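# Return the grip85 gripper to the empty stand slot

## Task

Carry the adaptive gripper (tool 'grip85') into the empty slot of the tool stand and make sure it sits fully home there; if it is not completely seated the task fails. Then unlock and move the tool changer a good distance away from the tool, releasing it and leaving it clear. Anything locked onto the arm counts as arm, and nothing may be pushed or knocked off the table.

## Robot and tools

Robot: a single six-joint arm (waist, shoulder, elbow, forearm roll, wrist pitch, wrist roll) ending in a tool changer with a flat face. Tools hang in a stand: grip50 (small gripper) and grip85 (adaptive gripper, 85 mm opening). At the start grip85 is presumably locked on the arm and must be hung in the free slot, then released.

Frames. The scene frame has its origin on the table top under the arm base, +z up, +y to the left when looking along +x. end_effector_position (metres) and end_effector_quat_wxyz give the pose of the center of the changer face in that frame; at long reach the printed position may be slightly off. The face's own axes: z points out of the face, away from the arm; both grippers close along face x. grip85's grip point is 173 mm along face z when closed (13 mm less when open).

The 13-number row (all values in [-1, 1]), in this order: dx, dy, dz, rx, ry, rz, tool/lock, grip50_position, grip50_force_limit, grip50_speed, grip85_position, grip85_force_limit, grip85_speed. The first six are an offset, not a pose: a target relative to the changer face pose shown in the latest result (or, for a second call inside one reply, relative to where the robot is when that call starts), expressed in the face's own axes. Scale: 1.0 = 0.6 m for dx, dy, dz and 180 degrees for rx, ry, rz, which together form one rotation vector. Every row in a list is counted from that same base pose, not from the row before. All zeros drives back to the base pose; it is not a pause. lock: positive locks, negative unlocks, 0 keeps the last command; either takes about 1 s. Gripper entries only matter when tool_id names that tool and it is ready; grip85_position +1 is 85 mm open, pads meet near -0.8, -1 closes until blocked. Force limits run from 20 N (-1) up to 235 N for grip85 (+1); speeds from about 20 to 150 mm/s.

Tools:
- execute_actions {actions, pictures}: actions is an empty list (just report state, with pictures), or one item. An action item has rows (1 to 15 rows of 13 numbers, one per 1/30 s step, last row repeated) and steps (at most 15, at least 9). A wait item has only steps (up to 300), counted from the previous result including reply time. The last 9 steps of an action run after its result is returned, while the next reply is being written. Pictures come only with an empty list or pictures: true.
- move {target, speed}: target is one 13-number row, offsets as above; the changer face follows a straight path, 0.5 to 10 s long, at speed m/s (0.002 to 0.5, default 0.25; rotation up to twice that in rad/s). It does not avoid obstacles and may overshoot speed. The result adds a move: line (done, off_target, moving, held, fault) with limits (paced = pose clipped, held = some steps blocked) and distance to target. Pictures included.
- wait {seconds}: 0 to 10 s, nothing new sent.
- zoom_image {camera, region}: region [x0, y0, x1, y1] pixels, at most 504 x 504, on cam_head_left, cam_head_right or cam_wrist (all 896x504).
- finished_scene {scene}: ends and grades the scene; irreversible.

Per step the commanded pose is clipped to 70 mm and 16 degrees from the measured pose, so large targets take several actions; check the pose afterwards. A "pose unreachable" line or HELD marks steps the clearance check blocked.

Stand geometry. A plate hangs in a fork whose open side lies toward the face's -y direction; stops hold it in place and are 10 mm high. Fork arms sit 40 to 70 mm either side of the slot middle along face x, their front ends 45 mm toward the open side, their tops 18 mm below the face of a hung plate. Slots are spaced 180 mm. The changer is 63 mm wide; its contact block extends 46 mm on the -y side and its lock motor 58 mm on the +y side.

Sequence to stow grip85: approach with the tool raised about 20 mm above hanging height and at least 110 mm out on the open (-y) side of the empty slot, face orientation matching the stand. Slide in along +y into the fork, then lower about 20 mm until in_stand reads 1. Hold still, send lock -1, wait until unlocked reads 1. Then back the changer away (e.g. along -z of the face, off the plate) and move well clear; in_stand returns to 0 once the changer has left. Unlock is refused anywhere except in the stand (unlock_refused = 1).

Result readings: tool_id (grip50, grip85, none), plate_near, locked, unlocked, in_stand, unlock_refused, grip85_position_measured (counts, about 3 = open, 230 = pads closed), grip85_object_status (0 moving, 1 blocked opening, 2 blocked closing, 3 at target), joint torques, Hand target.

Avoid: the arm is stiff, so pressing even slightly past contact can fault. Any outside force of 144 N or a joint torque at its load limit (waist, shoulder 295, elbow 139, wrist joints 39.1 N m) stops the arm for 10 s. Move slowly near the stand, do not drop the tool, slam it, or knock anything off the table. MOTOR HOT warns of overheating; brakes engage at the limit.

Each tool is called in YAML: its name, and indented under it one key for each argument.

## Session

execute_actions:
  actions: []

Scene clock: 0.00 s of 6000.00 s.
end_effector_position=(+0.1030, -0.2048, +0.3420) locked=0 unlocked=1 plate_near=0 in_stand=0 unlock_refused=0 tool_id=none grip50_position_measured=n/a grip50_object_status=n/a grip85_position_measured=n/a grip85_object_status=n/a end_effector_quat_wxyz=(-0.194, +0.556, +0.791, +0.166) end_effector_velocity=(+0.000, -0.001, +0.000) end_effector_angular_velocity=(-0.001, -0.000, -0.001)
Joint positions: [-1.271 -0.234  2.395  0.023  1.497 -1.628]
Joint velocities: [-0.     0.    -0.001  0.    -0.     0.   ]
Joint torques (N m, as the joint torque sensors report them, + toward a larger angle): no reading
Hand target: +0.103, -0.205, +0.342; -0.194, +0.556, +0.791, +0.166
camera_calibration (this result's frames):
cam_wrist: T_world_to_cam=[[-0.339699, 0.786621, 0.515589, 0.0132578], [0.925418, 0.181655, 0.332571, -0.116434], [0.167947, 0.59011, -0.789661, 0.416761], [0, 0, 0, 1]] pos_world=[0.0422598, -0.235213, 0.360987]

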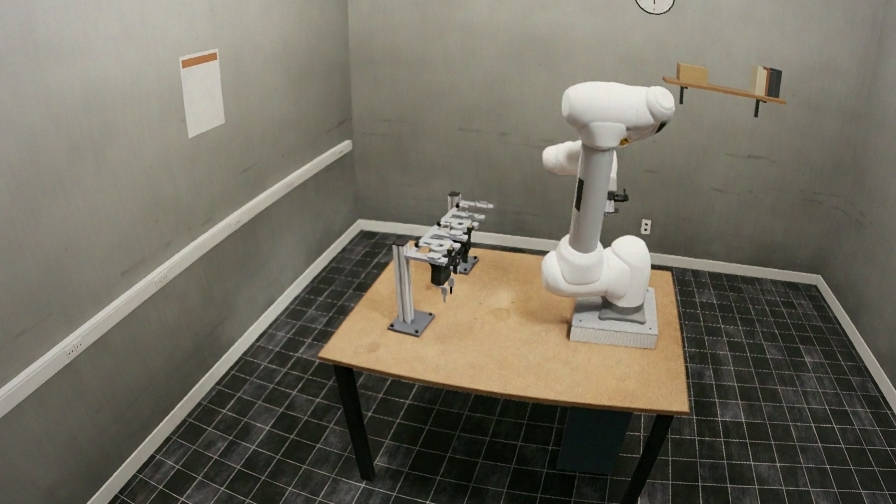

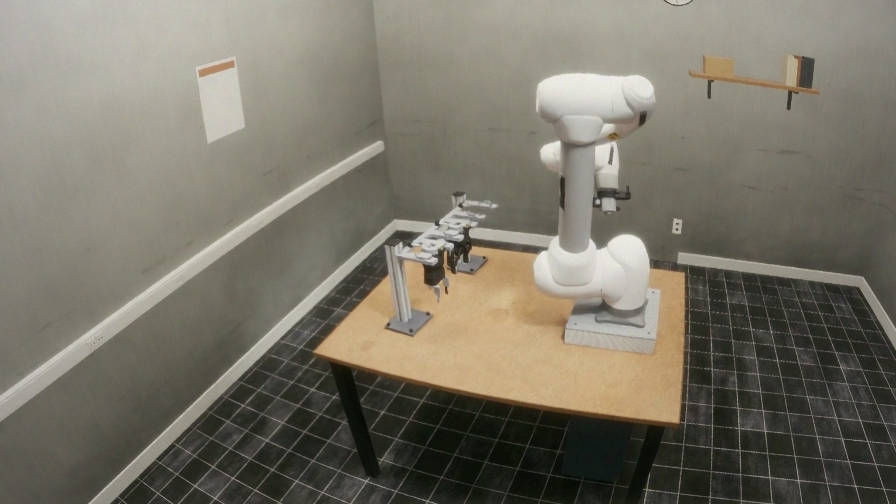

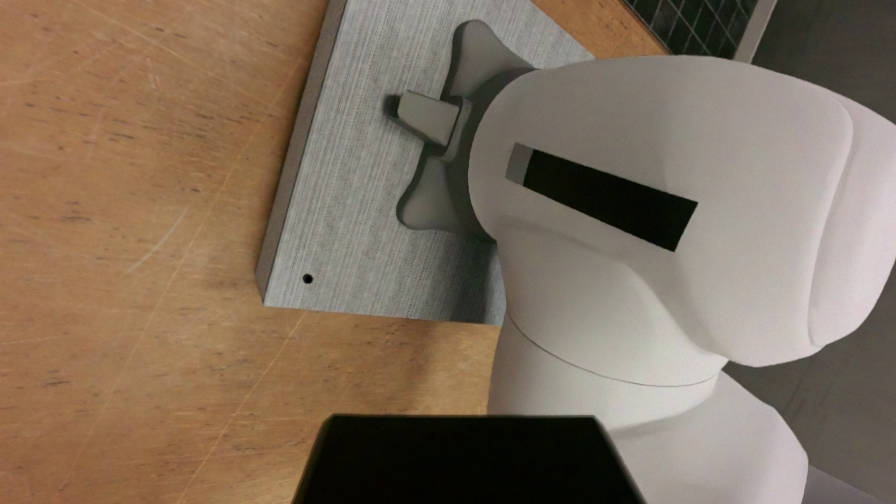

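move:
  target: [0.1405,0.758,-0.1825,-0.017,-0.1647,0.1231,-1,0,0,0,1,0,0]
  speed: 0.3

Scene clock: 2.70 s of 6000.00 s.
end_effector_position=(+0.5208, -0.0397, +0.5001) locked=0 unlocked=1 plate_near=0 in_stand=0 unlock_refused=0 tool_id=none grip50_position_measured=n/a grip50_object_status=n/a grip85_position_measured=n/a grip85_object_status=n/a end_effector_quat_wxyz=(+0.000, +0.725, +0.689, +0.001) end_effector_velocity=(+0.001, +0.000, -0.000) end_effector_angular_velocity=(-0.001, +0.001, -0.000)
Joint positions: [-0.138 -0.031  1.863  0.001  1.308 -0.092]
Joint velocities: [ 0.001  0.001 -0.001 -0.001  0.001  0.002]
Joint torques (N m, as the joint torque sensors report them, + toward a larger angle): [  1.48 -41.41 -46.47   4.31   0.13  -0.14]
Hand target: +0.521, -0.040, +0.500; +0.000, +0.725, +0.689, +0.001
Off the commanded pose: 0.001 m, 0 deg.
Kept back: nothing.
move: done
camera_calibration (this result's frames):
cam_wrist: T_world_to_cam=[[0.0106482, 0.99946, 0.0310719, 0.0120472], [0.948406, -0.0199417, 0.316432, -0.597498], [0.316881, 0.0260994, -0.948106, 0.353246], [0, 0, 0, 1]] pos_world=[0.454605, -0.0331753, 0.523608]

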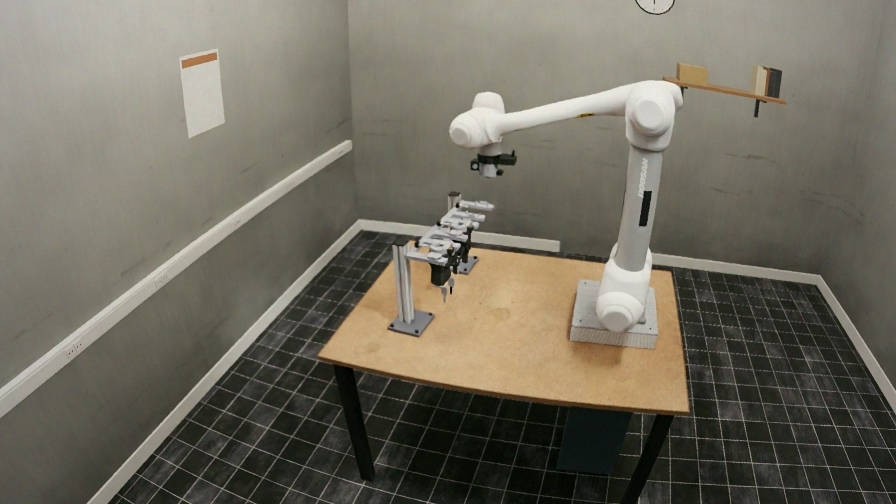

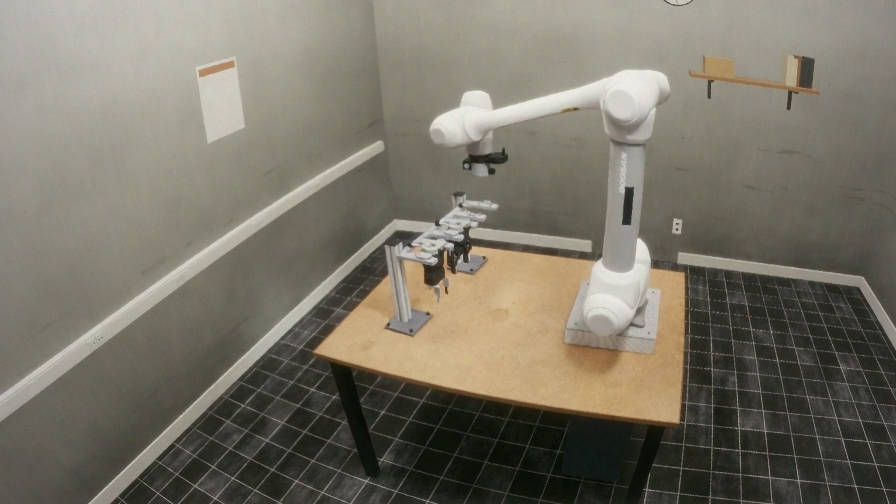

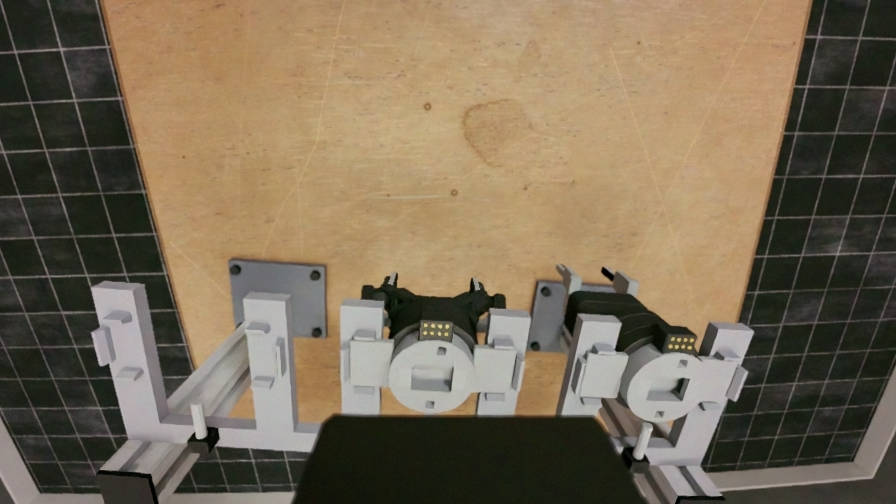

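move:
  target: [0.003,0.165,0.283,0,0,0.0175,-1,0,0,0,1,0,0]
  speed: 0.25

Scene clock: 4.53 s of 6000.00 s.
end_effector_position=(+0.6196, -0.0426, +0.3301) locked=0 unlocked=1 plate_near=0 in_stand=0 unlock_refused=0 tool_id=none grip50_position_measured=n/a grip50_object_status=n/a grip85_position_measured=n/a grip85_object_status=n/a end_effector_quat_wxyz=(+0.000, +0.744, +0.669, +0.001) end_effector_velocity=(-0.000, +0.000, -0.001) end_effector_angular_velocity=(+0.000, +0.001, +0.000)
Joint positions: [-0.12   0.238  1.893  0.002  1.009 -0.019]
Joint velocities: [ 0.     0.001  0.001 -0.    -0.    -0.   ]
Joint torques (N m, as the joint torque sensors report them, + toward a larger angle): [  1.44 -66.63 -40.34   3.92  -0.07  -0.14]
Hand target: +0.620, -0.043, +0.330; +0.000, +0.744, +0.669, +0.001
Off the commanded pose: 0.000 m, 0 deg.
Kept back: nothing.
move: done
camera_calibration (this result's frames):
cam_wrist: T_world_to_cam=[[0.0655361, 0.99736, 0.0312693, -0.0149632], [0.945859, -0.0720741, 0.316475, -0.638199], [0.317893, 0.0088358, -0.948085, 0.15949], [0, 0, 0, 1]] pos_world=[0.553926, -0.0324832, 0.353652]

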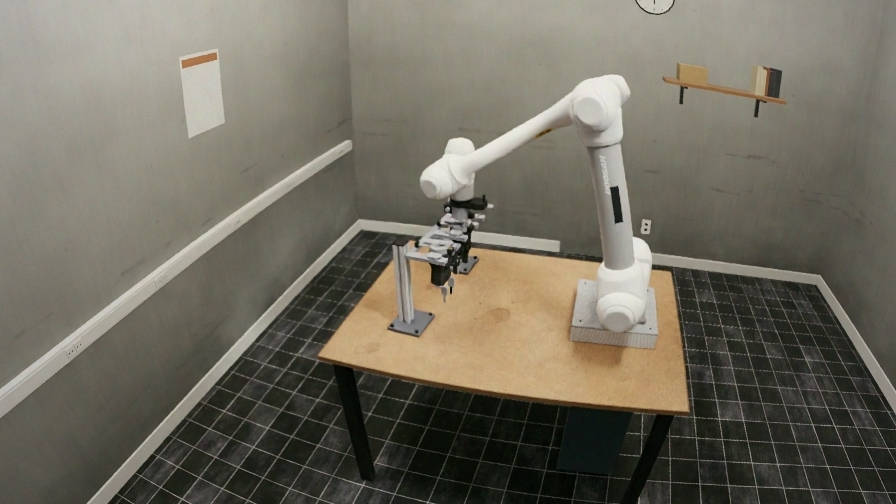

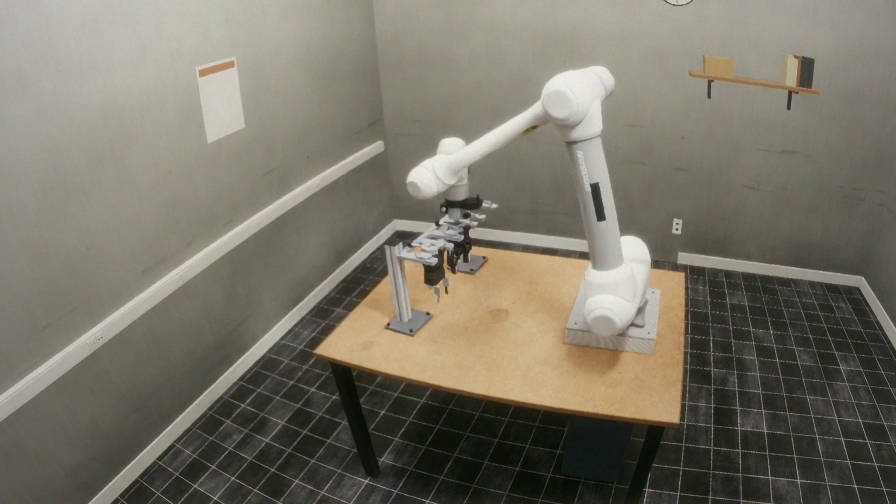

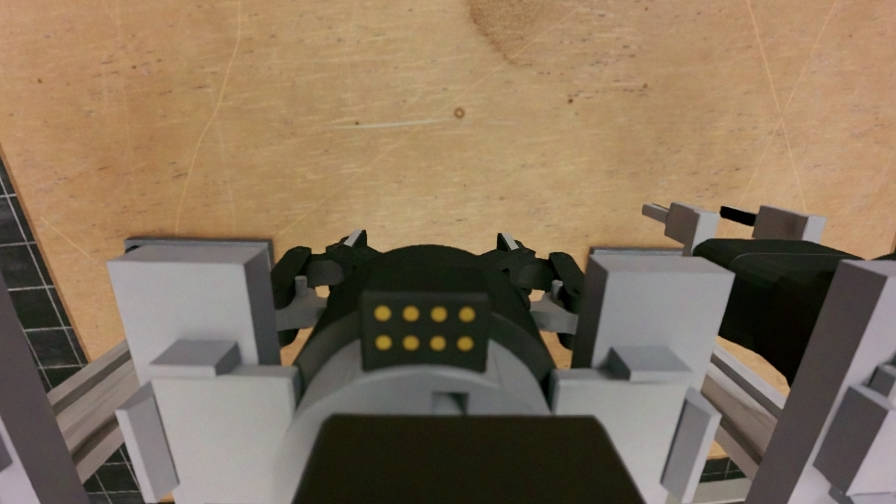

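move:
  target: [-0.0085,0.0057,0.0227,0,0,0,-1,0,0,0,1,0,0]
  speed: 0.04

Scene clock: 5.90 s of 6000.00 s.
end_effector_position=(+0.6225, -0.0480, +0.3165) locked=0 unlocked=1 plate_near=0 in_stand=0 unlock_refused=0 tool_id=none grip50_position_measured=n/a grip50_object_status=n/a grip85_position_measured=n/a grip85_object_status=n/a end_effector_quat_wxyz=(+0.000, +0.744, +0.669, +0.001) end_effector_velocity=(+0.001, -0.000, +0.000) end_effector_angular_velocity=(-0.000, -0.001, -0.001)
Joint positions: [-0.128  0.255  1.899  0.002  0.985 -0.027]
Joint velocities: [-0.     0.    -0.001 -0.    -0.001  0.001]
Joint torques (N m, as the joint torque sensors report them, + toward a larger angle): [  1.41 -67.98 -39.79   3.68   0.06  -0.06]
Hand target: +0.622, -0.048, +0.317; +0.000, +0.744, +0.669, +0.001
Off the commanded pose: 0.000 m, 0 deg.
Kept back: nothing.
move: done
camera_calibration (this result's frames):
cam_wrist: T_world_to_cam=[[0.0655203, 0.997362, 0.0312512, -0.00931034], [0.945856, -0.0720535, 0.316487, -0.636981], [0.317904, 0.00882278, -0.948082, 0.14571], [0, 0, 0, 1]] pos_world=[0.556781, -0.0378965, 0.340032]

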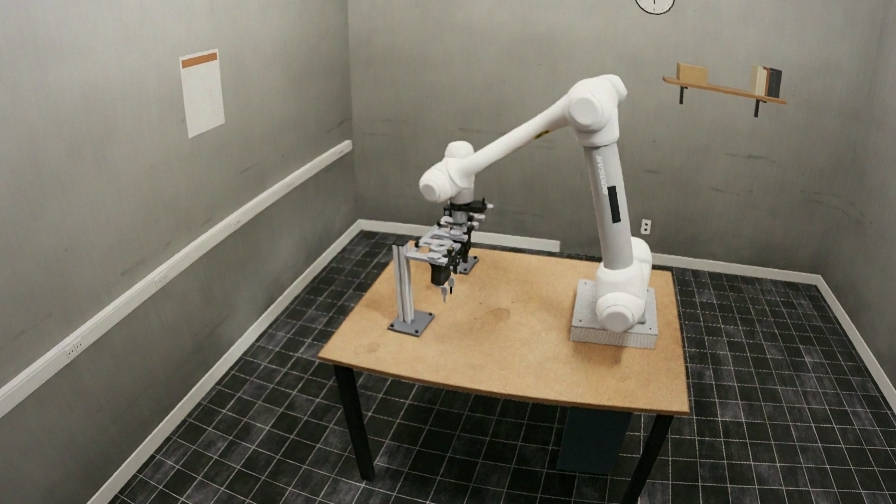

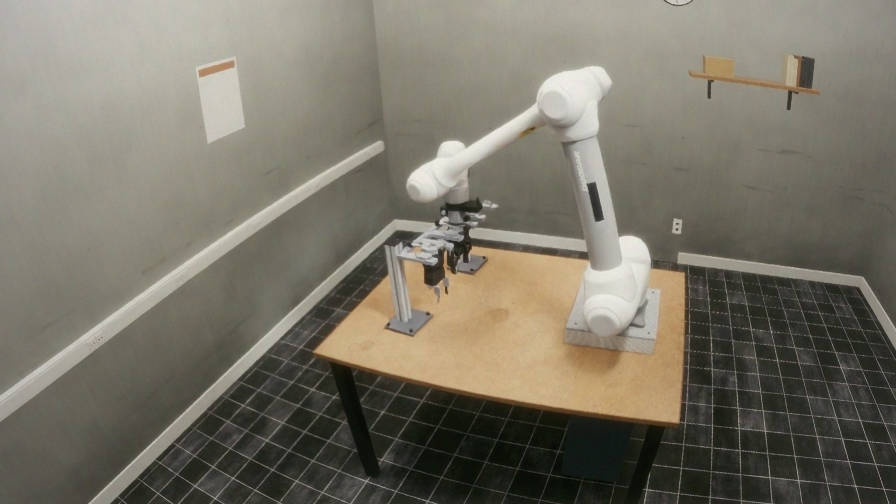

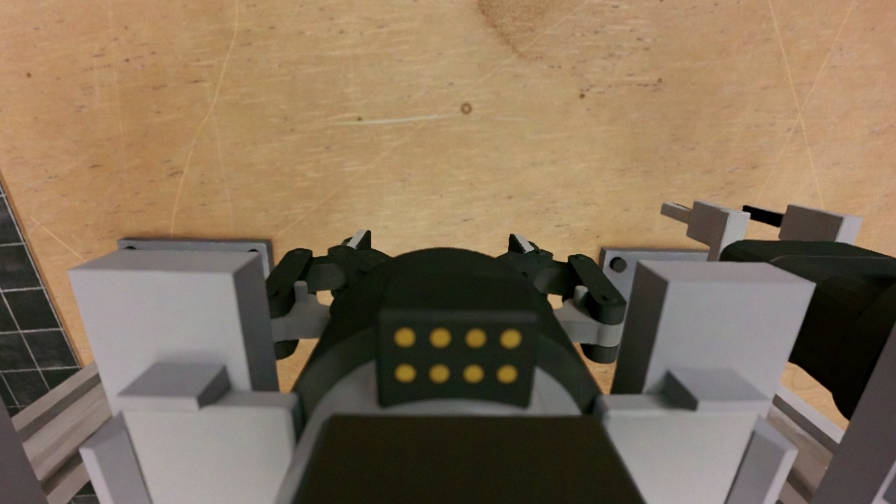

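move:
  target: [0.0005,0.0035,0,0,0,0.0016,-1,0,0,0,1,0,0]
  speed: 0.02

Scene clock: 7.10 s of 6000.00 s.
end_effector_position=(+0.6246, -0.0479, +0.3165) locked=0 unlocked=1 plate_near=0 in_stand=0 unlock_refused=0 tool_id=none grip50_position_measured=n/a grip50_object_status=n/a grip85_position_measured=n/a grip85_object_status=n/a end_effector_quat_wxyz=(+0.000, +0.745, +0.667, +0.001) end_effector_velocity=(-0.000, +0.000, -0.000) end_effector_angular_velocity=(+0.000, +0.001, +0.000)
Joint positions: [-0.128  0.258  1.895  0.002  0.986 -0.022]
Joint velocities: [0. 0. 0. 0. 0. 0.]
Joint torques (N m, as the joint torque sensors report them, + toward a larger angle): [  1.98 -67.33 -40.14   3.72  -0.01  -0.17]
Hand target: +0.625, -0.048, +0.317; +0.000, +0.745, +0.667, +0.001
Off the commanded pose: 0.000 m, 0 deg.
Kept back: nothing.
move: done
camera_calibration (this result's frames):
cam_wrist: T_world_to_cam=[[0.0705358, 0.997019, 0.0312701, -0.0126808], [0.945484, -0.0768158, 0.31648, -0.638969], [0.317939, 0.00724219, -0.948084, 0.144936], [0, 0, 0, 1]] pos_world=[0.558948, -0.0374895, 0.340029]

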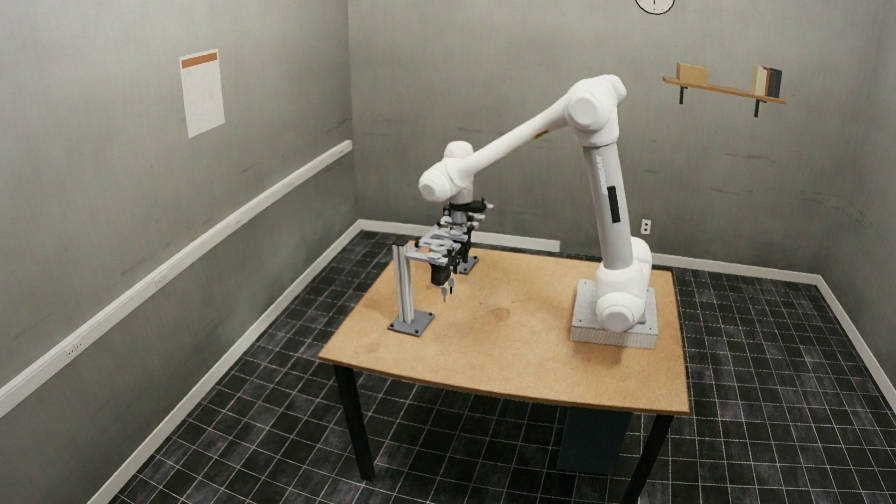

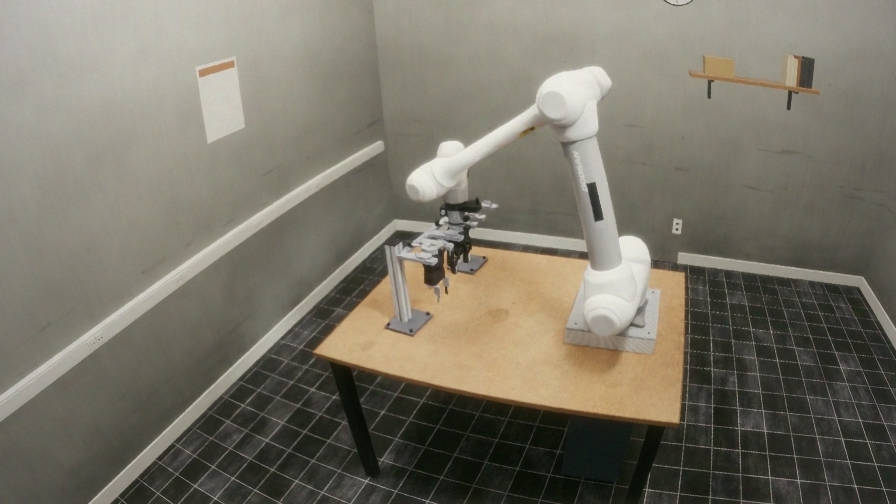

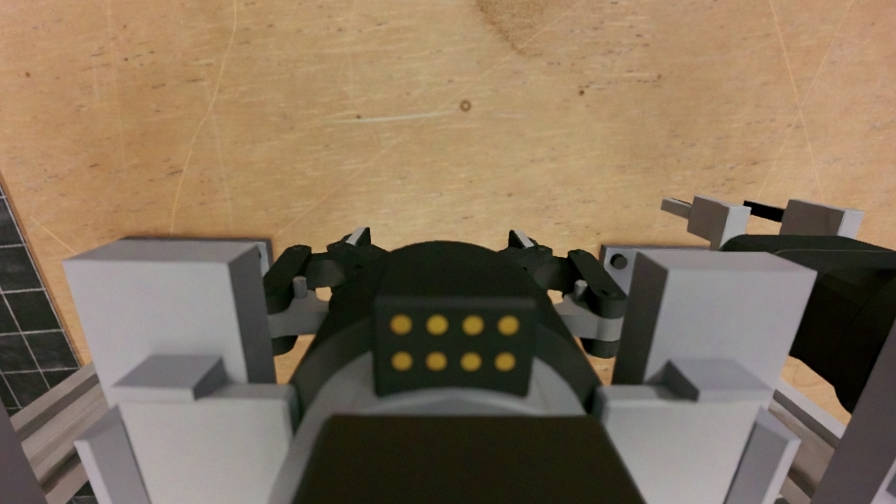

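move:
  target: [0,0.0003,0.0085,0,0,0,-1,0,0,0,1,0,0]
  speed: 0.012

Scene clock: 8.03 s of 6000.00 s.
end_effector_position=(+0.6248, -0.0479, +0.3114) locked=0 unlocked=1 plate_near=0 in_stand=0 unlock_refused=0 tool_id=none grip50_position_measured=n/a grip50_object_status=n/a grip85_position_measured=n/a grip85_object_status=n/a end_effector_quat_wxyz=(+0.000, +0.745, +0.667, +0.001) end_effector_velocity=(-0.000, -0.000, -0.000) end_effector_angular_velocity=(-0.000, +0.000, -0.000)
Joint positions: [-0.128  0.263  1.9    0.002  0.977 -0.022]
Joint velocities: [ 0.    -0.     0.    -0.001 -0.     0.001]
Joint torques (N m, as the joint torque sensors report them, + toward a larger angle): [  1.58 -68.25 -38.77   3.88   0.1   -0.27]
Hand target: +0.625, -0.048, +0.311; +0.000, +0.745, +0.667, +0.001
Off the commanded pose: 0.000 m, 0 deg.
Kept back: nothing.
move: done
camera_calibration (this result's frames):
cam_wrist: T_world_to_cam=[[0.0705396, 0.997019, 0.0312609, -0.0125195], [0.945482, -0.0768165, 0.316485, -0.637528], [0.317943, 0.00723194, -0.948082, 0.14005], [0, 0, 0, 1]] pos_world=[0.559126, -0.0375033, 0.334938]

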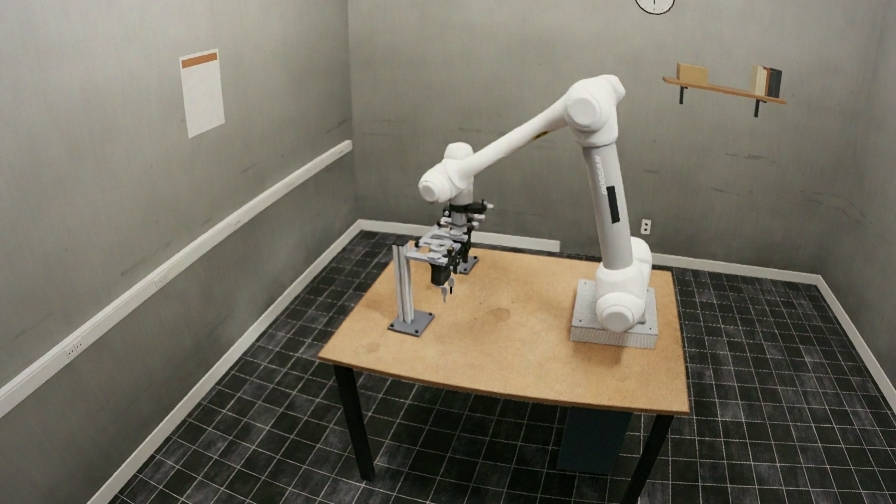

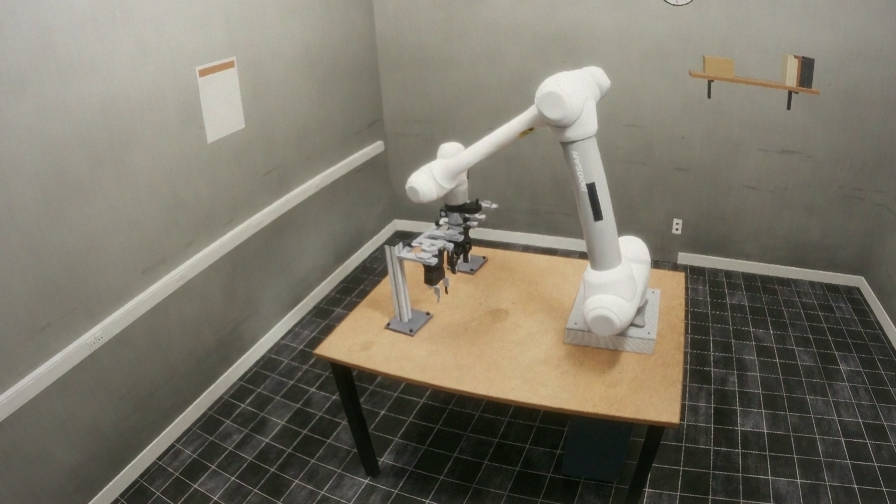

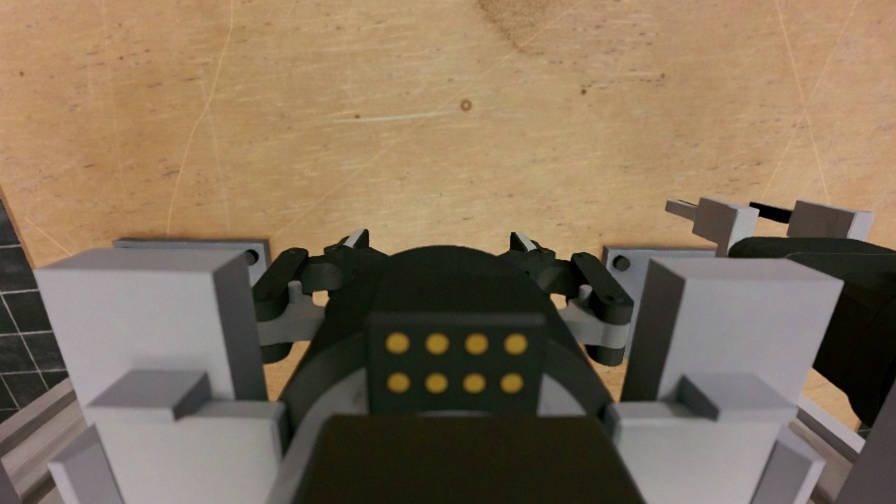

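execute_actions:
  actions:
    - {"rows":[[0,0,0.0013,0,0,0,-1,0,0,0,1,0,0]],"steps":15}

Scene clock: 8.37 s of 6000.00 s.
end_effector_position=(+0.6248, -0.0479, +0.3107) locked=0 unlocked=1 plate_near=0 in_stand=0 unlock_refused=0 tool_id=none grip50_position_measured=n/a grip50_object_status=n/a grip85_position_measured=n/a grip85_object_status=n/a end_effector_quat_wxyz=(+0.000, +0.745, +0.667, +0.001) end_effector_velocity=(+0.000, -0.000, -0.000) end_effector_angular_velocity=(-0.000, -0.000, +0.000)
Joint positions: [-0.128  0.264  1.9    0.002  0.976 -0.022]
Joint velocities: [-0.     0.001  0.    -0.    -0.001 -0.   ]
Joint torques (N m, as the joint torque sensors report them, + toward a larger angle): [  2.68 -68.05 -39.6    3.87  -0.25  -0.24]
Steps of this call (steps 1 to 4: nothing new was sent; steps 5 to 10: the first 6 steps of this action). Readings (end_effector_position | what the end effector reports):
5: (+0.6248, -0.0479, +0.3114) | locked=0 unlocked=1 plate_near=0 in_stand=0 unlock_refused=0 tool_id=none grip50_position_measured=n/a grip50_object_status=n/a grip85_position_measured=n/a grip85_object_status=n/a
6: (+0.6248, -0.0479, +0.3111) | locked=0 unlocked=1 plate_near=0 in_stand=0 unlock_refused=0 tool_id=none grip50_position_measured=n/a grip50_object_status=n/a grip85_position_measured=n/a grip85_object_status=n/a
8: (+0.6248, -0.0479, +0.3107) | locked=0 unlocked=1 plate_near=0 in_stand=0 unlock_refused=0 tool_id=none grip50_position_measured=n/a grip50_object_status=n/a grip85_position_measured=n/a grip85_object_status=n/a
10: the state above

execute_actions:
  actions:
    - {"rows":[[0,0,0.0014,0,0,0,-1,0,0,0,1,0,0]],"steps":15}

Scene clock: 8.87 s of 6000.00 s.
end_effector_position=(+0.6248, -0.0479, +0.3099) locked=0 unlocked=1 plate_near=0 in_stand=0 unlock_refused=0 tool_id=none grip50_position_measured=n/a grip50_object_status=n/a grip85_position_measured=n/a grip85_object_status=n/a end_effector_quat_wxyz=(+0.000, +0.745, +0.667, +0.001) end_effector_velocity=(+0.000, +0.000, -0.000) end_effector_angular_velocity=(+0.000, -0.001, +0.001)
Joint positions: [-0.128  0.265  1.901  0.002  0.974 -0.022]
Joint velocities: [ 0.    -0.     0.     0.    -0.001 -0.001]
Joint torques (N m, as the joint torque sensors report them, + toward a larger angle): [  2.52 -68.71 -38.98   3.61  -0.26  -0.29]
Off your previous action's commanded pose: 0.000 m, 0 deg at its last step (step 9 of this call).
Steps of this call (steps 1 to 9: the last 9 steps of your previous action; steps 10 to 15: the first 6 steps of this action). Readings (end_effector_position | what the end effector reports):
10: (+0.6248, -0.0479, +0.3106) | locked=0 unlocked=1 plate_near=0 in_stand=0 unlock_refused=0 tool_id=none grip50_position_measured=n/a grip50_object_status=n/a grip85_position_measured=n/a grip85_object_status=n/a
11: (+0.6248, -0.0479, +0.3103) | locked=0 unlocked=1 plate_near=0 in_stand=0 unlock_refused=0 tool_id=none grip50_position_measured=n/a grip50_object_status=n/a grip85_position_measured=n/a grip85_object_status=n/a
13: (+0.6248, -0.0479, +0.3099) | locked=0 unlocked=1 plate_near=0 in_stand=0 unlock_refused=0 tool_id=none grip50_position_measured=n/a grip50_object_status=n/a grip85_position_measured=n/a grip85_object_status=n/a
15: the state above

execute_actions:
  actions:
    - {"rows":[[0,0,0.0014,0,0,0,-1,0,0,0,1,0,0]],"steps":15}

Scene clock: 9.37 s of 6000.00 s.
end_effector_position=(+0.6248, -0.0479, +0.3090) locked=0 unlocked=1 plate_near=0 in_stand=0 unlock_refused=0 tool_id=none grip50_position_measured=n/a grip50_object_status=n/a grip85_position_measured=n/a grip85_object_status=n/a end_effector_quat_wxyz=(+0.000, +0.745, +0.667, +0.001) end_effector_velocity=(+0.001, -0.000, -0.000) end_effector_angular_velocity=(+0.000, -0.001, -0.000)
Joint positions: [-0.128  0.266  1.902  0.002  0.973 -0.022]
Joint velocities: [ 0.     0.001 -0.001  0.    -0.001  0.   ]
Joint torques (N m, as the joint torque sensors report them, + toward a larger angle): [  1.44 -67.87 -39.58   3.55   0.28  -0.11]
Off your previous action's commanded pose: 0.000 m, 0 deg at its last step (step 9 of this call).
Steps of this call (steps 1 to 9: the last 9 steps of your previous action; steps 10 to 15: the first 6 steps of this action). Readings (end_effector_position | what the end effector reports):
10: (+0.6248, -0.0479, +0.3098) | locked=0 unlocked=1 plate_near=0 in_stand=0 unlock_refused=0 tool_id=none grip50_position_measured=n/a grip50_object_status=n/a grip85_position_measured=n/a grip85_object_status=n/a
11: (+0.6248, -0.0479, +0.3095) | locked=0 unlocked=1 plate_near=0 in_stand=0 unlock_refused=0 tool_id=none grip50_position_measured=n/a grip50_object_status=n/a grip85_position_measured=n/a grip85_object_status=n/a
13: (+0.6248, -0.0479, +0.3091) | locked=0 unlocked=1 plate_near=0 in_stand=0 unlock_refused=0 tool_id=none grip50_position_measured=n/a grip50_object_status=n/a grip85_position_measured=n/a grip85_object_status=n/a
15: the state above

execute_actions:
  actions:
    - {"rows":[[0,0,0.001,0,0,0,-1,0,0,0,1,0,0],[0,0,0.002,0,0,0,-1,0,0,0,1,0,0]],"steps":15}

Scene clock: 9.87 s of 6000.00 s.
end_effector_position=(+0.6248, -0.0479, +0.3079) locked=0 unlocked=1 plate_near=0 in_stand=0 unlock_refused=0 tool_id=none grip50_position_measured=n/a grip50_object_status=n/a grip85_position_measured=n/a grip85_object_status=n/a end_effector_quat_wxyz=(+0.000, +0.745, +0.667, +0.001) end_effector_velocity=(-0.000, -0.000, -0.001) end_effector_angular_velocity=(-0.000, +0.000, -0.000)
Joint positions: [-0.128  0.267  1.903  0.002  0.971 -0.022]
Joint velocities: [-0.     0.001  0.002 -0.    -0.002  0.   ]
Joint torques (N m, as the joint torque sensors report them, + toward a larger angle): [  2.27 -67.08 -39.61   3.75   0.22   0.  ]
Off your previous action's commanded pose: 0.000 m, 0 deg at its last step (step 9 of this call).
Steps of this call (steps 1 to 9: the last 9 steps of your previous action; steps 10 to 15: the first 6 steps of this action). Readings (end_effector_position | what the end effector reports):
10: (+0.6248, -0.0479, +0.3090) | locked=0 unlocked=1 plate_near=0 in_stand=0 unlock_refused=0 tool_id=none grip50_position_measured=n/a grip50_object_status=n/a grip85_position_measured=n/a grip85_object_status=n/a
11: (+0.6248, -0.0479, +0.3087) | locked=0 unlocked=1 plate_near=0 in_stand=0 unlock_refused=0 tool_id=none grip50_position_measured=n/a grip50_object_status=n/a grip85_position_measured=n/a grip85_object_status=n/a
13: (+0.6248, -0.0479, +0.3080) | locked=0 unlocked=1 plate_near=0 in_stand=0 unlock_refused=0 tool_id=none grip50_position_measured=n/a grip50_object_status=n/a grip85_position_measured=n/a grip85_object_status=n/a
15: the state above

Inside. Down to 0.3035.

move:
  target: [0,0,0.0073,0,0,0,-1,0,0,0,1,0,0]
  speed: 0.008

Scene clock: 10.93 s of 6000.00 s.
end_effector_position=(+0.6248, -0.0479, +0.3035) locked=0 unlocked=1 plate_near=0 in_stand=1 unlock_refused=0 tool_id=none grip50_position_measured=n/a grip50_object_status=n/a grip85_position_measured=n/a grip85_object_status=n/a end_effector_quat_wxyz=(+0.000, +0.745, +0.667, +0.001) end_effector_velocity=(-0.001, +0.000, -0.001) end_effector_angular_velocity=(+0.001, +0.002, +0.000)
Joint positions: [-0.128  0.271  1.906  0.002  0.963 -0.022]
Joint velocities: [-0.     0.001  0.001  0.    -0.    -0.   ]
Joint torques (N m, as the joint torque sensors report them, + toward a larger angle): [  1.06 -68.83 -39.46   3.74   0.01  -0.08]
Hand target: +0.625, -0.048, +0.303; +0.000, +0.745, +0.667, +0.001
Off your previous action's commanded pose: 0.000 m, 0 deg at its last step (step 9 of this call).
Off the commanded pose: 0.000 m, 0 deg.
Kept back: nothing.
move: done
camera_calibration (this result's frames):
cam_wrist: T_world_to_cam=[[0.0705533, 0.997018, 0.0312656, -0.0122924], [0.945494, -0.0768307, 0.316446, -0.635013], [0.317905, 0.00723504, -0.948095, 0.132562], [0, 0, 0, 1]] pos_world=[0.559126, -0.0374919, 0.327013]

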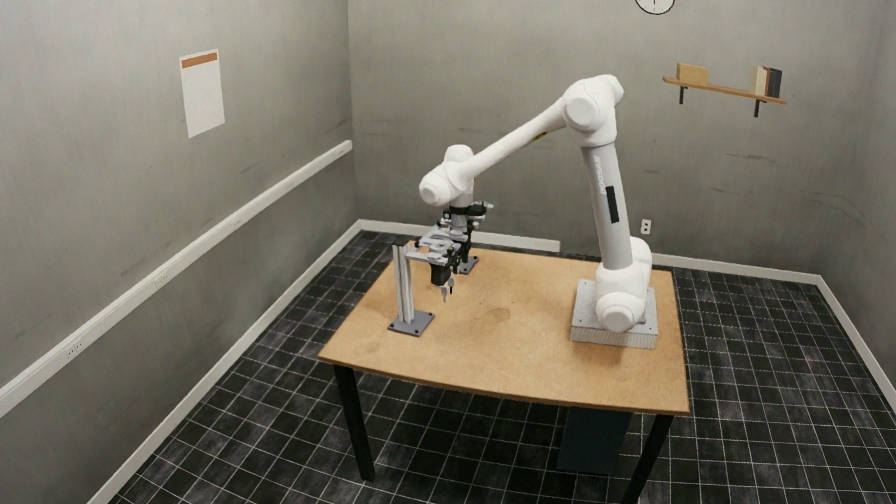

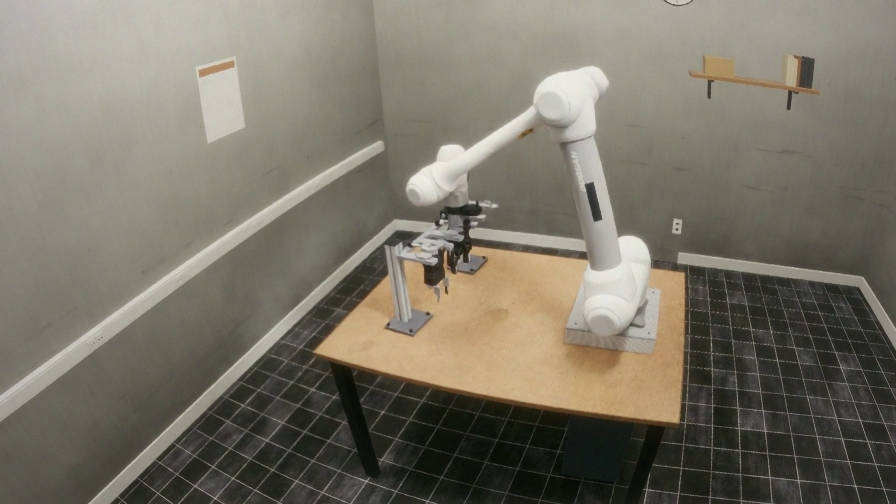

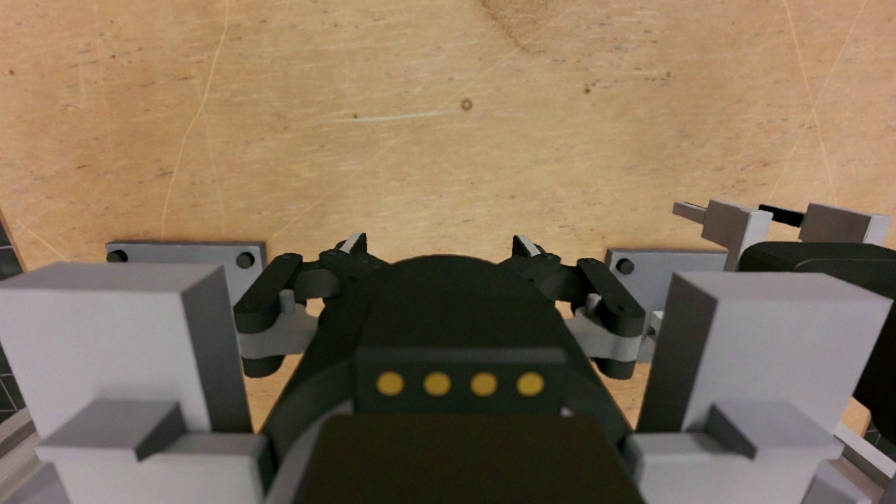

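execute_actions:
  actions:
    - {"rows":[[0,0,0.001,0,0,0,-1,0,0,0,1,0,0],[0,0,0.002,0,0,0,-1,0,0,0,1,0,0]],"steps":15}

Scene clock: 11.27 s of 6000.00 s.
end_effector_position=(+0.6248, -0.0479, +0.3024) locked=0 unlocked=1 plate_near=0 in_stand=1 unlock_refused=0 tool_id=none grip50_position_measured=n/a grip50_object_status=n/a grip85_position_measured=n/a grip85_object_status=n/a end_effector_quat_wxyz=(+0.000, +0.745, +0.667, +0.001) end_effector_velocity=(+0.000, -0.000, -0.000) end_effector_angular_velocity=(-0.000, -0.002, -0.001)
Joint positions: [-0.128  0.272  1.907  0.002  0.961 -0.022]
Joint velocities: [-0.    -0.     0.    -0.    -0.002  0.001]
Joint torques (N m, as the joint torque sensors report them, + toward a larger angle): [ -0.22 -66.72 -39.07   3.51   0.3    0.  ]
Steps of this call (steps 1 to 4: nothing new was sent; steps 5 to 10: the first 6 steps of this action). Readings (end_effector_position | what the end effector reports):
5: (+0.6248, -0.0479, +0.3035) | locked=0 unlocked=1 plate_near=0 in_stand=1 unlock_refused=0 tool_id=none grip50_position_measured=n/a grip50_object_status=n/a grip85_position_measured=n/a grip85_object_status=n/a
6: (+0.6248, -0.0479, +0.3032) | locked=0 unlocked=1 plate_near=0 in_stand=1 unlock_refused=0 tool_id=none grip50_position_measured=n/a grip50_object_status=n/a grip85_position_measured=n/a grip85_object_status=n/a
8: (+0.6248, -0.0479, +0.3025) | locked=0 unlocked=1 plate_near=0 in_stand=1 unlock_refused=0 tool_id=none grip50_position_measured=n/a grip50_object_status=n/a grip85_position_measured=n/a grip85_object_status=n/a
10: the state above

execute_actions:
  actions:
    - {"rows":[[0,0,0.0015,0,0,0,-1,0,0,0,1,0,0]],"steps":15}

Scene clock: 11.77 s of 6000.00 s.
end_effector_position=(+0.6248, -0.0479, +0.3015) locked=0 unlocked=1 plate_near=0 in_stand=1 unlock_refused=0 tool_id=none grip50_position_measured=n/a grip50_object_status=n/a grip85_position_measured=n/a grip85_object_status=n/a end_effector_quat_wxyz=(+0.000, +0.745, +0.667, +0.001) end_effector_velocity=(+0.000, -0.000, -0.000) end_effector_angular_velocity=(-0.000, -0.001, -0.000)
Joint positions: [-0.128  0.273  1.908  0.002  0.959 -0.022]
Joint velocities: [-0.     0.001 -0.     0.    -0.001 -0.   ]
Joint torques (N m, as the joint torque sensors report them, + toward a larger angle): [ -0.04 -65.19 -38.85   3.77  -0.42  -0.08]
Off your previous action's commanded pose: 0.000 m, 0 deg at its last step (step 9 of this call).
Steps of this call (steps 1 to 9: the last 9 steps of your previous action; steps 10 to 15: the first 6 steps of this action). Readings (end_effector_position | what the end effector reports):
10: (+0.6248, -0.0479, +0.3023) | locked=0 unlocked=1 plate_near=0 in_stand=1 unlock_refused=0 tool_id=none grip50_position_measured=n/a grip50_object_status=n/a grip85_position_measured=n/a grip85_object_status=n/a
11: (+0.6248, -0.0479, +0.3019) | locked=0 unlocked=1 plate_near=0 in_stand=1 unlock_refused=0 tool_id=none grip50_position_measured=n/a grip50_object_status=n/a grip85_position_measured=n/a grip85_object_status=n/a
13: (+0.6248, -0.0479, +0.3016) | locked=0 unlocked=1 plate_near=0 in_stand=1 unlock_refused=0 tool_id=none grip50_position_measured=n/a grip50_object_status=n/a grip85_position_measured=n/a grip85_object_status=n/a
15: the state above

execute_actions:
  actions:
    - {"rows":[[0,0,0.0011,0,0,0,-1,0,0,0,1,0,0]],"steps":15}

Scene clock: 12.27 s of 6000.00 s.
end_effector_position=(+0.6248, -0.0479, +0.3008) locked=0 unlocked=1 plate_near=1 in_stand=1 unlock_refused=0 tool_id=none grip50_position_measured=n/a grip50_object_status=n/a grip85_position_measured=n/a grip85_object_status=n/a end_effector_quat_wxyz=(+0.000, +0.745, +0.667, +0.001) end_effector_velocity=(-0.000, +0.000, -0.000) end_effector_angular_velocity=(-0.000, +0.000, +0.000)
Joint positions: [-0.128  0.273  1.909  0.002  0.958 -0.022]
Joint velocities: [ 0.     0.     0.001 -0.    -0.001 -0.   ]
Joint torques (N m, as the joint torque sensors report them, + toward a larger angle): [ -0.68 -67.17 -38.02   3.45  -0.64  -0.09]
Off your previous action's commanded pose: 0.000 m, 0 deg at its last step (step 9 of this call).
Steps of this call (steps 1 to 9: the last 9 steps of your previous action; steps 10 to 15: the first 6 steps of this action). Readings (end_effector_position | what the end effector reports):
10: (+0.6248, -0.0479, +0.3014) | locked=0 unlocked=1 plate_near=0 in_stand=1 unlock_refused=0 tool_id=none grip50_position_measured=n/a grip50_object_status=n/a grip85_position_measured=n/a grip85_object_status=n/a
11: (+0.6248, -0.0479, +0.3012) | locked=0 unlocked=1 plate_near=1 in_stand=1 unlock_refused=0 tool_id=none grip50_position_measured=n/a grip50_object_status=n/a grip85_position_measured=n/a grip85_object_status=n/a
13: (+0.6248, -0.0479, +0.3009) | locked=0 unlocked=1 plate_near=1 in_stand=1 unlock_refused=0 tool_id=none grip50_position_measured=n/a grip50_object_status=n/a grip85_position_measured=n/a grip85_object_status=n/a
15: the state above

execute_actions:
  actions:
    - {"rows":[[0.0001,0,0.0005,0,0,0,1,0,0,0,1,0,0]],"steps":15}

execute_actions:
  actions:
    - {"steps":30}

Scene clock: 13.40 s of 6000.00 s.
end_effector_position=(+0.6248, -0.0479, +0.3005) locked=0 unlocked=0 plate_near=1 in_stand=1 unlock_refused=0 tool_id=none grip50_position_measured=n/a grip50_object_status=n/a grip85_position_measured=n/a grip85_object_status=n/a end_effector_quat_wxyz=(+0.000, +0.745, +0.667, +0.001) end_effector_velocity=(+0.000, +0.000, -0.000) end_effector_angular_velocity=(-0.000, -0.000, +0.000)
Joint positions: [-0.127  0.274  1.909  0.002  0.957 -0.022]
Joint velocities: [ 0.  0.  0.  0. -0. -0.]
Joint torques (N m, as the joint torque sensors report them, + toward a larger angle): [ -0.63 -66.05 -39.12   3.65  -0.47   0.06]
Off your previous action's commanded pose: 0.000 m, 0 deg at its last step (step 9 of this call).
Steps of this call (steps 1 to 9: the last 9 steps of your previous action; steps 10 to 28: nothing new was sent; steps 29 to 34: the first 6 steps of this action). Readings (end_effector_position | what the end effector reports):
29: (+0.6248, -0.0479, +0.3008) | locked=0 unlocked=0 plate_near=1 in_stand=1 unlock_refused=0 tool_id=none grip50_position_measured=n/a grip50_object_status=n/a grip85_position_measured=n/a grip85_object_status=n/a
30: (+0.6248, -0.0479, +0.3007) | locked=0 unlocked=0 plate_near=1 in_stand=1 unlock_refused=0 tool_id=none grip50_position_measured=n/a grip50_object_status=n/a grip85_position_measured=n/a grip85_object_status=n/a
32: (+0.6248, -0.0479, +0.3006) | locked=0 unlocked=0 plate_near=1 in_stand=1 unlock_refused=0 tool_id=none grip50_position_measured=n/a grip50_object_status=n/a grip85_position_measured=n/a grip85_object_status=n/a
34: the state above

Scene clock: 14.40 s of 6000.00 s.
end_effector_position=(+0.6248, -0.0479, +0.3005) locked=1 unlocked=0 plate_near=1 in_stand=1 unlock_refused=0 tool_id=grip85 grip50_position_measured=n/a grip50_object_status=n/a grip85_position_measured=n/a grip85_object_status=n/a end_effector_quat_wxyz=(+0.000, +0.745, +0.667, +0.001) end_effector_velocity=(-0.000, -0.000, -0.000) end_effector_angular_velocity=(+0.000, +0.000, -0.000)
Joint positions: [-0.127  0.274  1.909  0.002  0.957 -0.022]
Joint velocities: [-0. -0.  0.  0.  0. -0.]
Joint torques (N m, as the joint torque sensors report them, + toward a larger angle): [  0.86 -68.5  -39.43   4.2    0.05  -0.19]
Hand target: +0.625, -0.048, +0.301; +0.000, +0.745, +0.667, +0.001
Off the commanded pose: 0.000 m, 0 deg.
Kept back: nothing.
Steps of this call (steps 1 to 9: the last 9 steps of your previous action; steps 10 to 30: nothing new was sent). Readings (end_effector_position | what the end effector reports):
1: (+0.6248, -0.0479, +0.3005) | locked=0 unlocked=0 plate_near=1 in_stand=1 unlock_refused=0 tool_id=none grip50_position_measured=n/a grip50_object_status=n/a grip85_position_measured=n/a grip85_object_status=n/a
2: (+0.6248, -0.0479, +0.3005) | locked=0 unlocked=0 plate_near=1 in_stand=1 unlock_refused=0 tool_id=none grip50_position_measured=n/a grip50_object_status=n/a grip85_position_measured=n/a grip85_object_status=n/a
4: (+0.6248, -0.0479, +0.3005) | locked=0 unlocked=0 plate_near=1 in_stand=1 unlock_refused=0 tool_id=none grip50_position_measured=n/a grip50_object_status=n/a grip85_position_measured=n/a grip85_object_status=n/a
8: (+0.6248, -0.0479, +0.3005) | locked=0 unlocked=0 plate_near=1 in_stand=1 unlock_refused=0 tool_id=none grip50_position_measured=n/a grip50_object_status=n/a grip85_position_measured=n/a grip85_object_status=n/a
30: the state above


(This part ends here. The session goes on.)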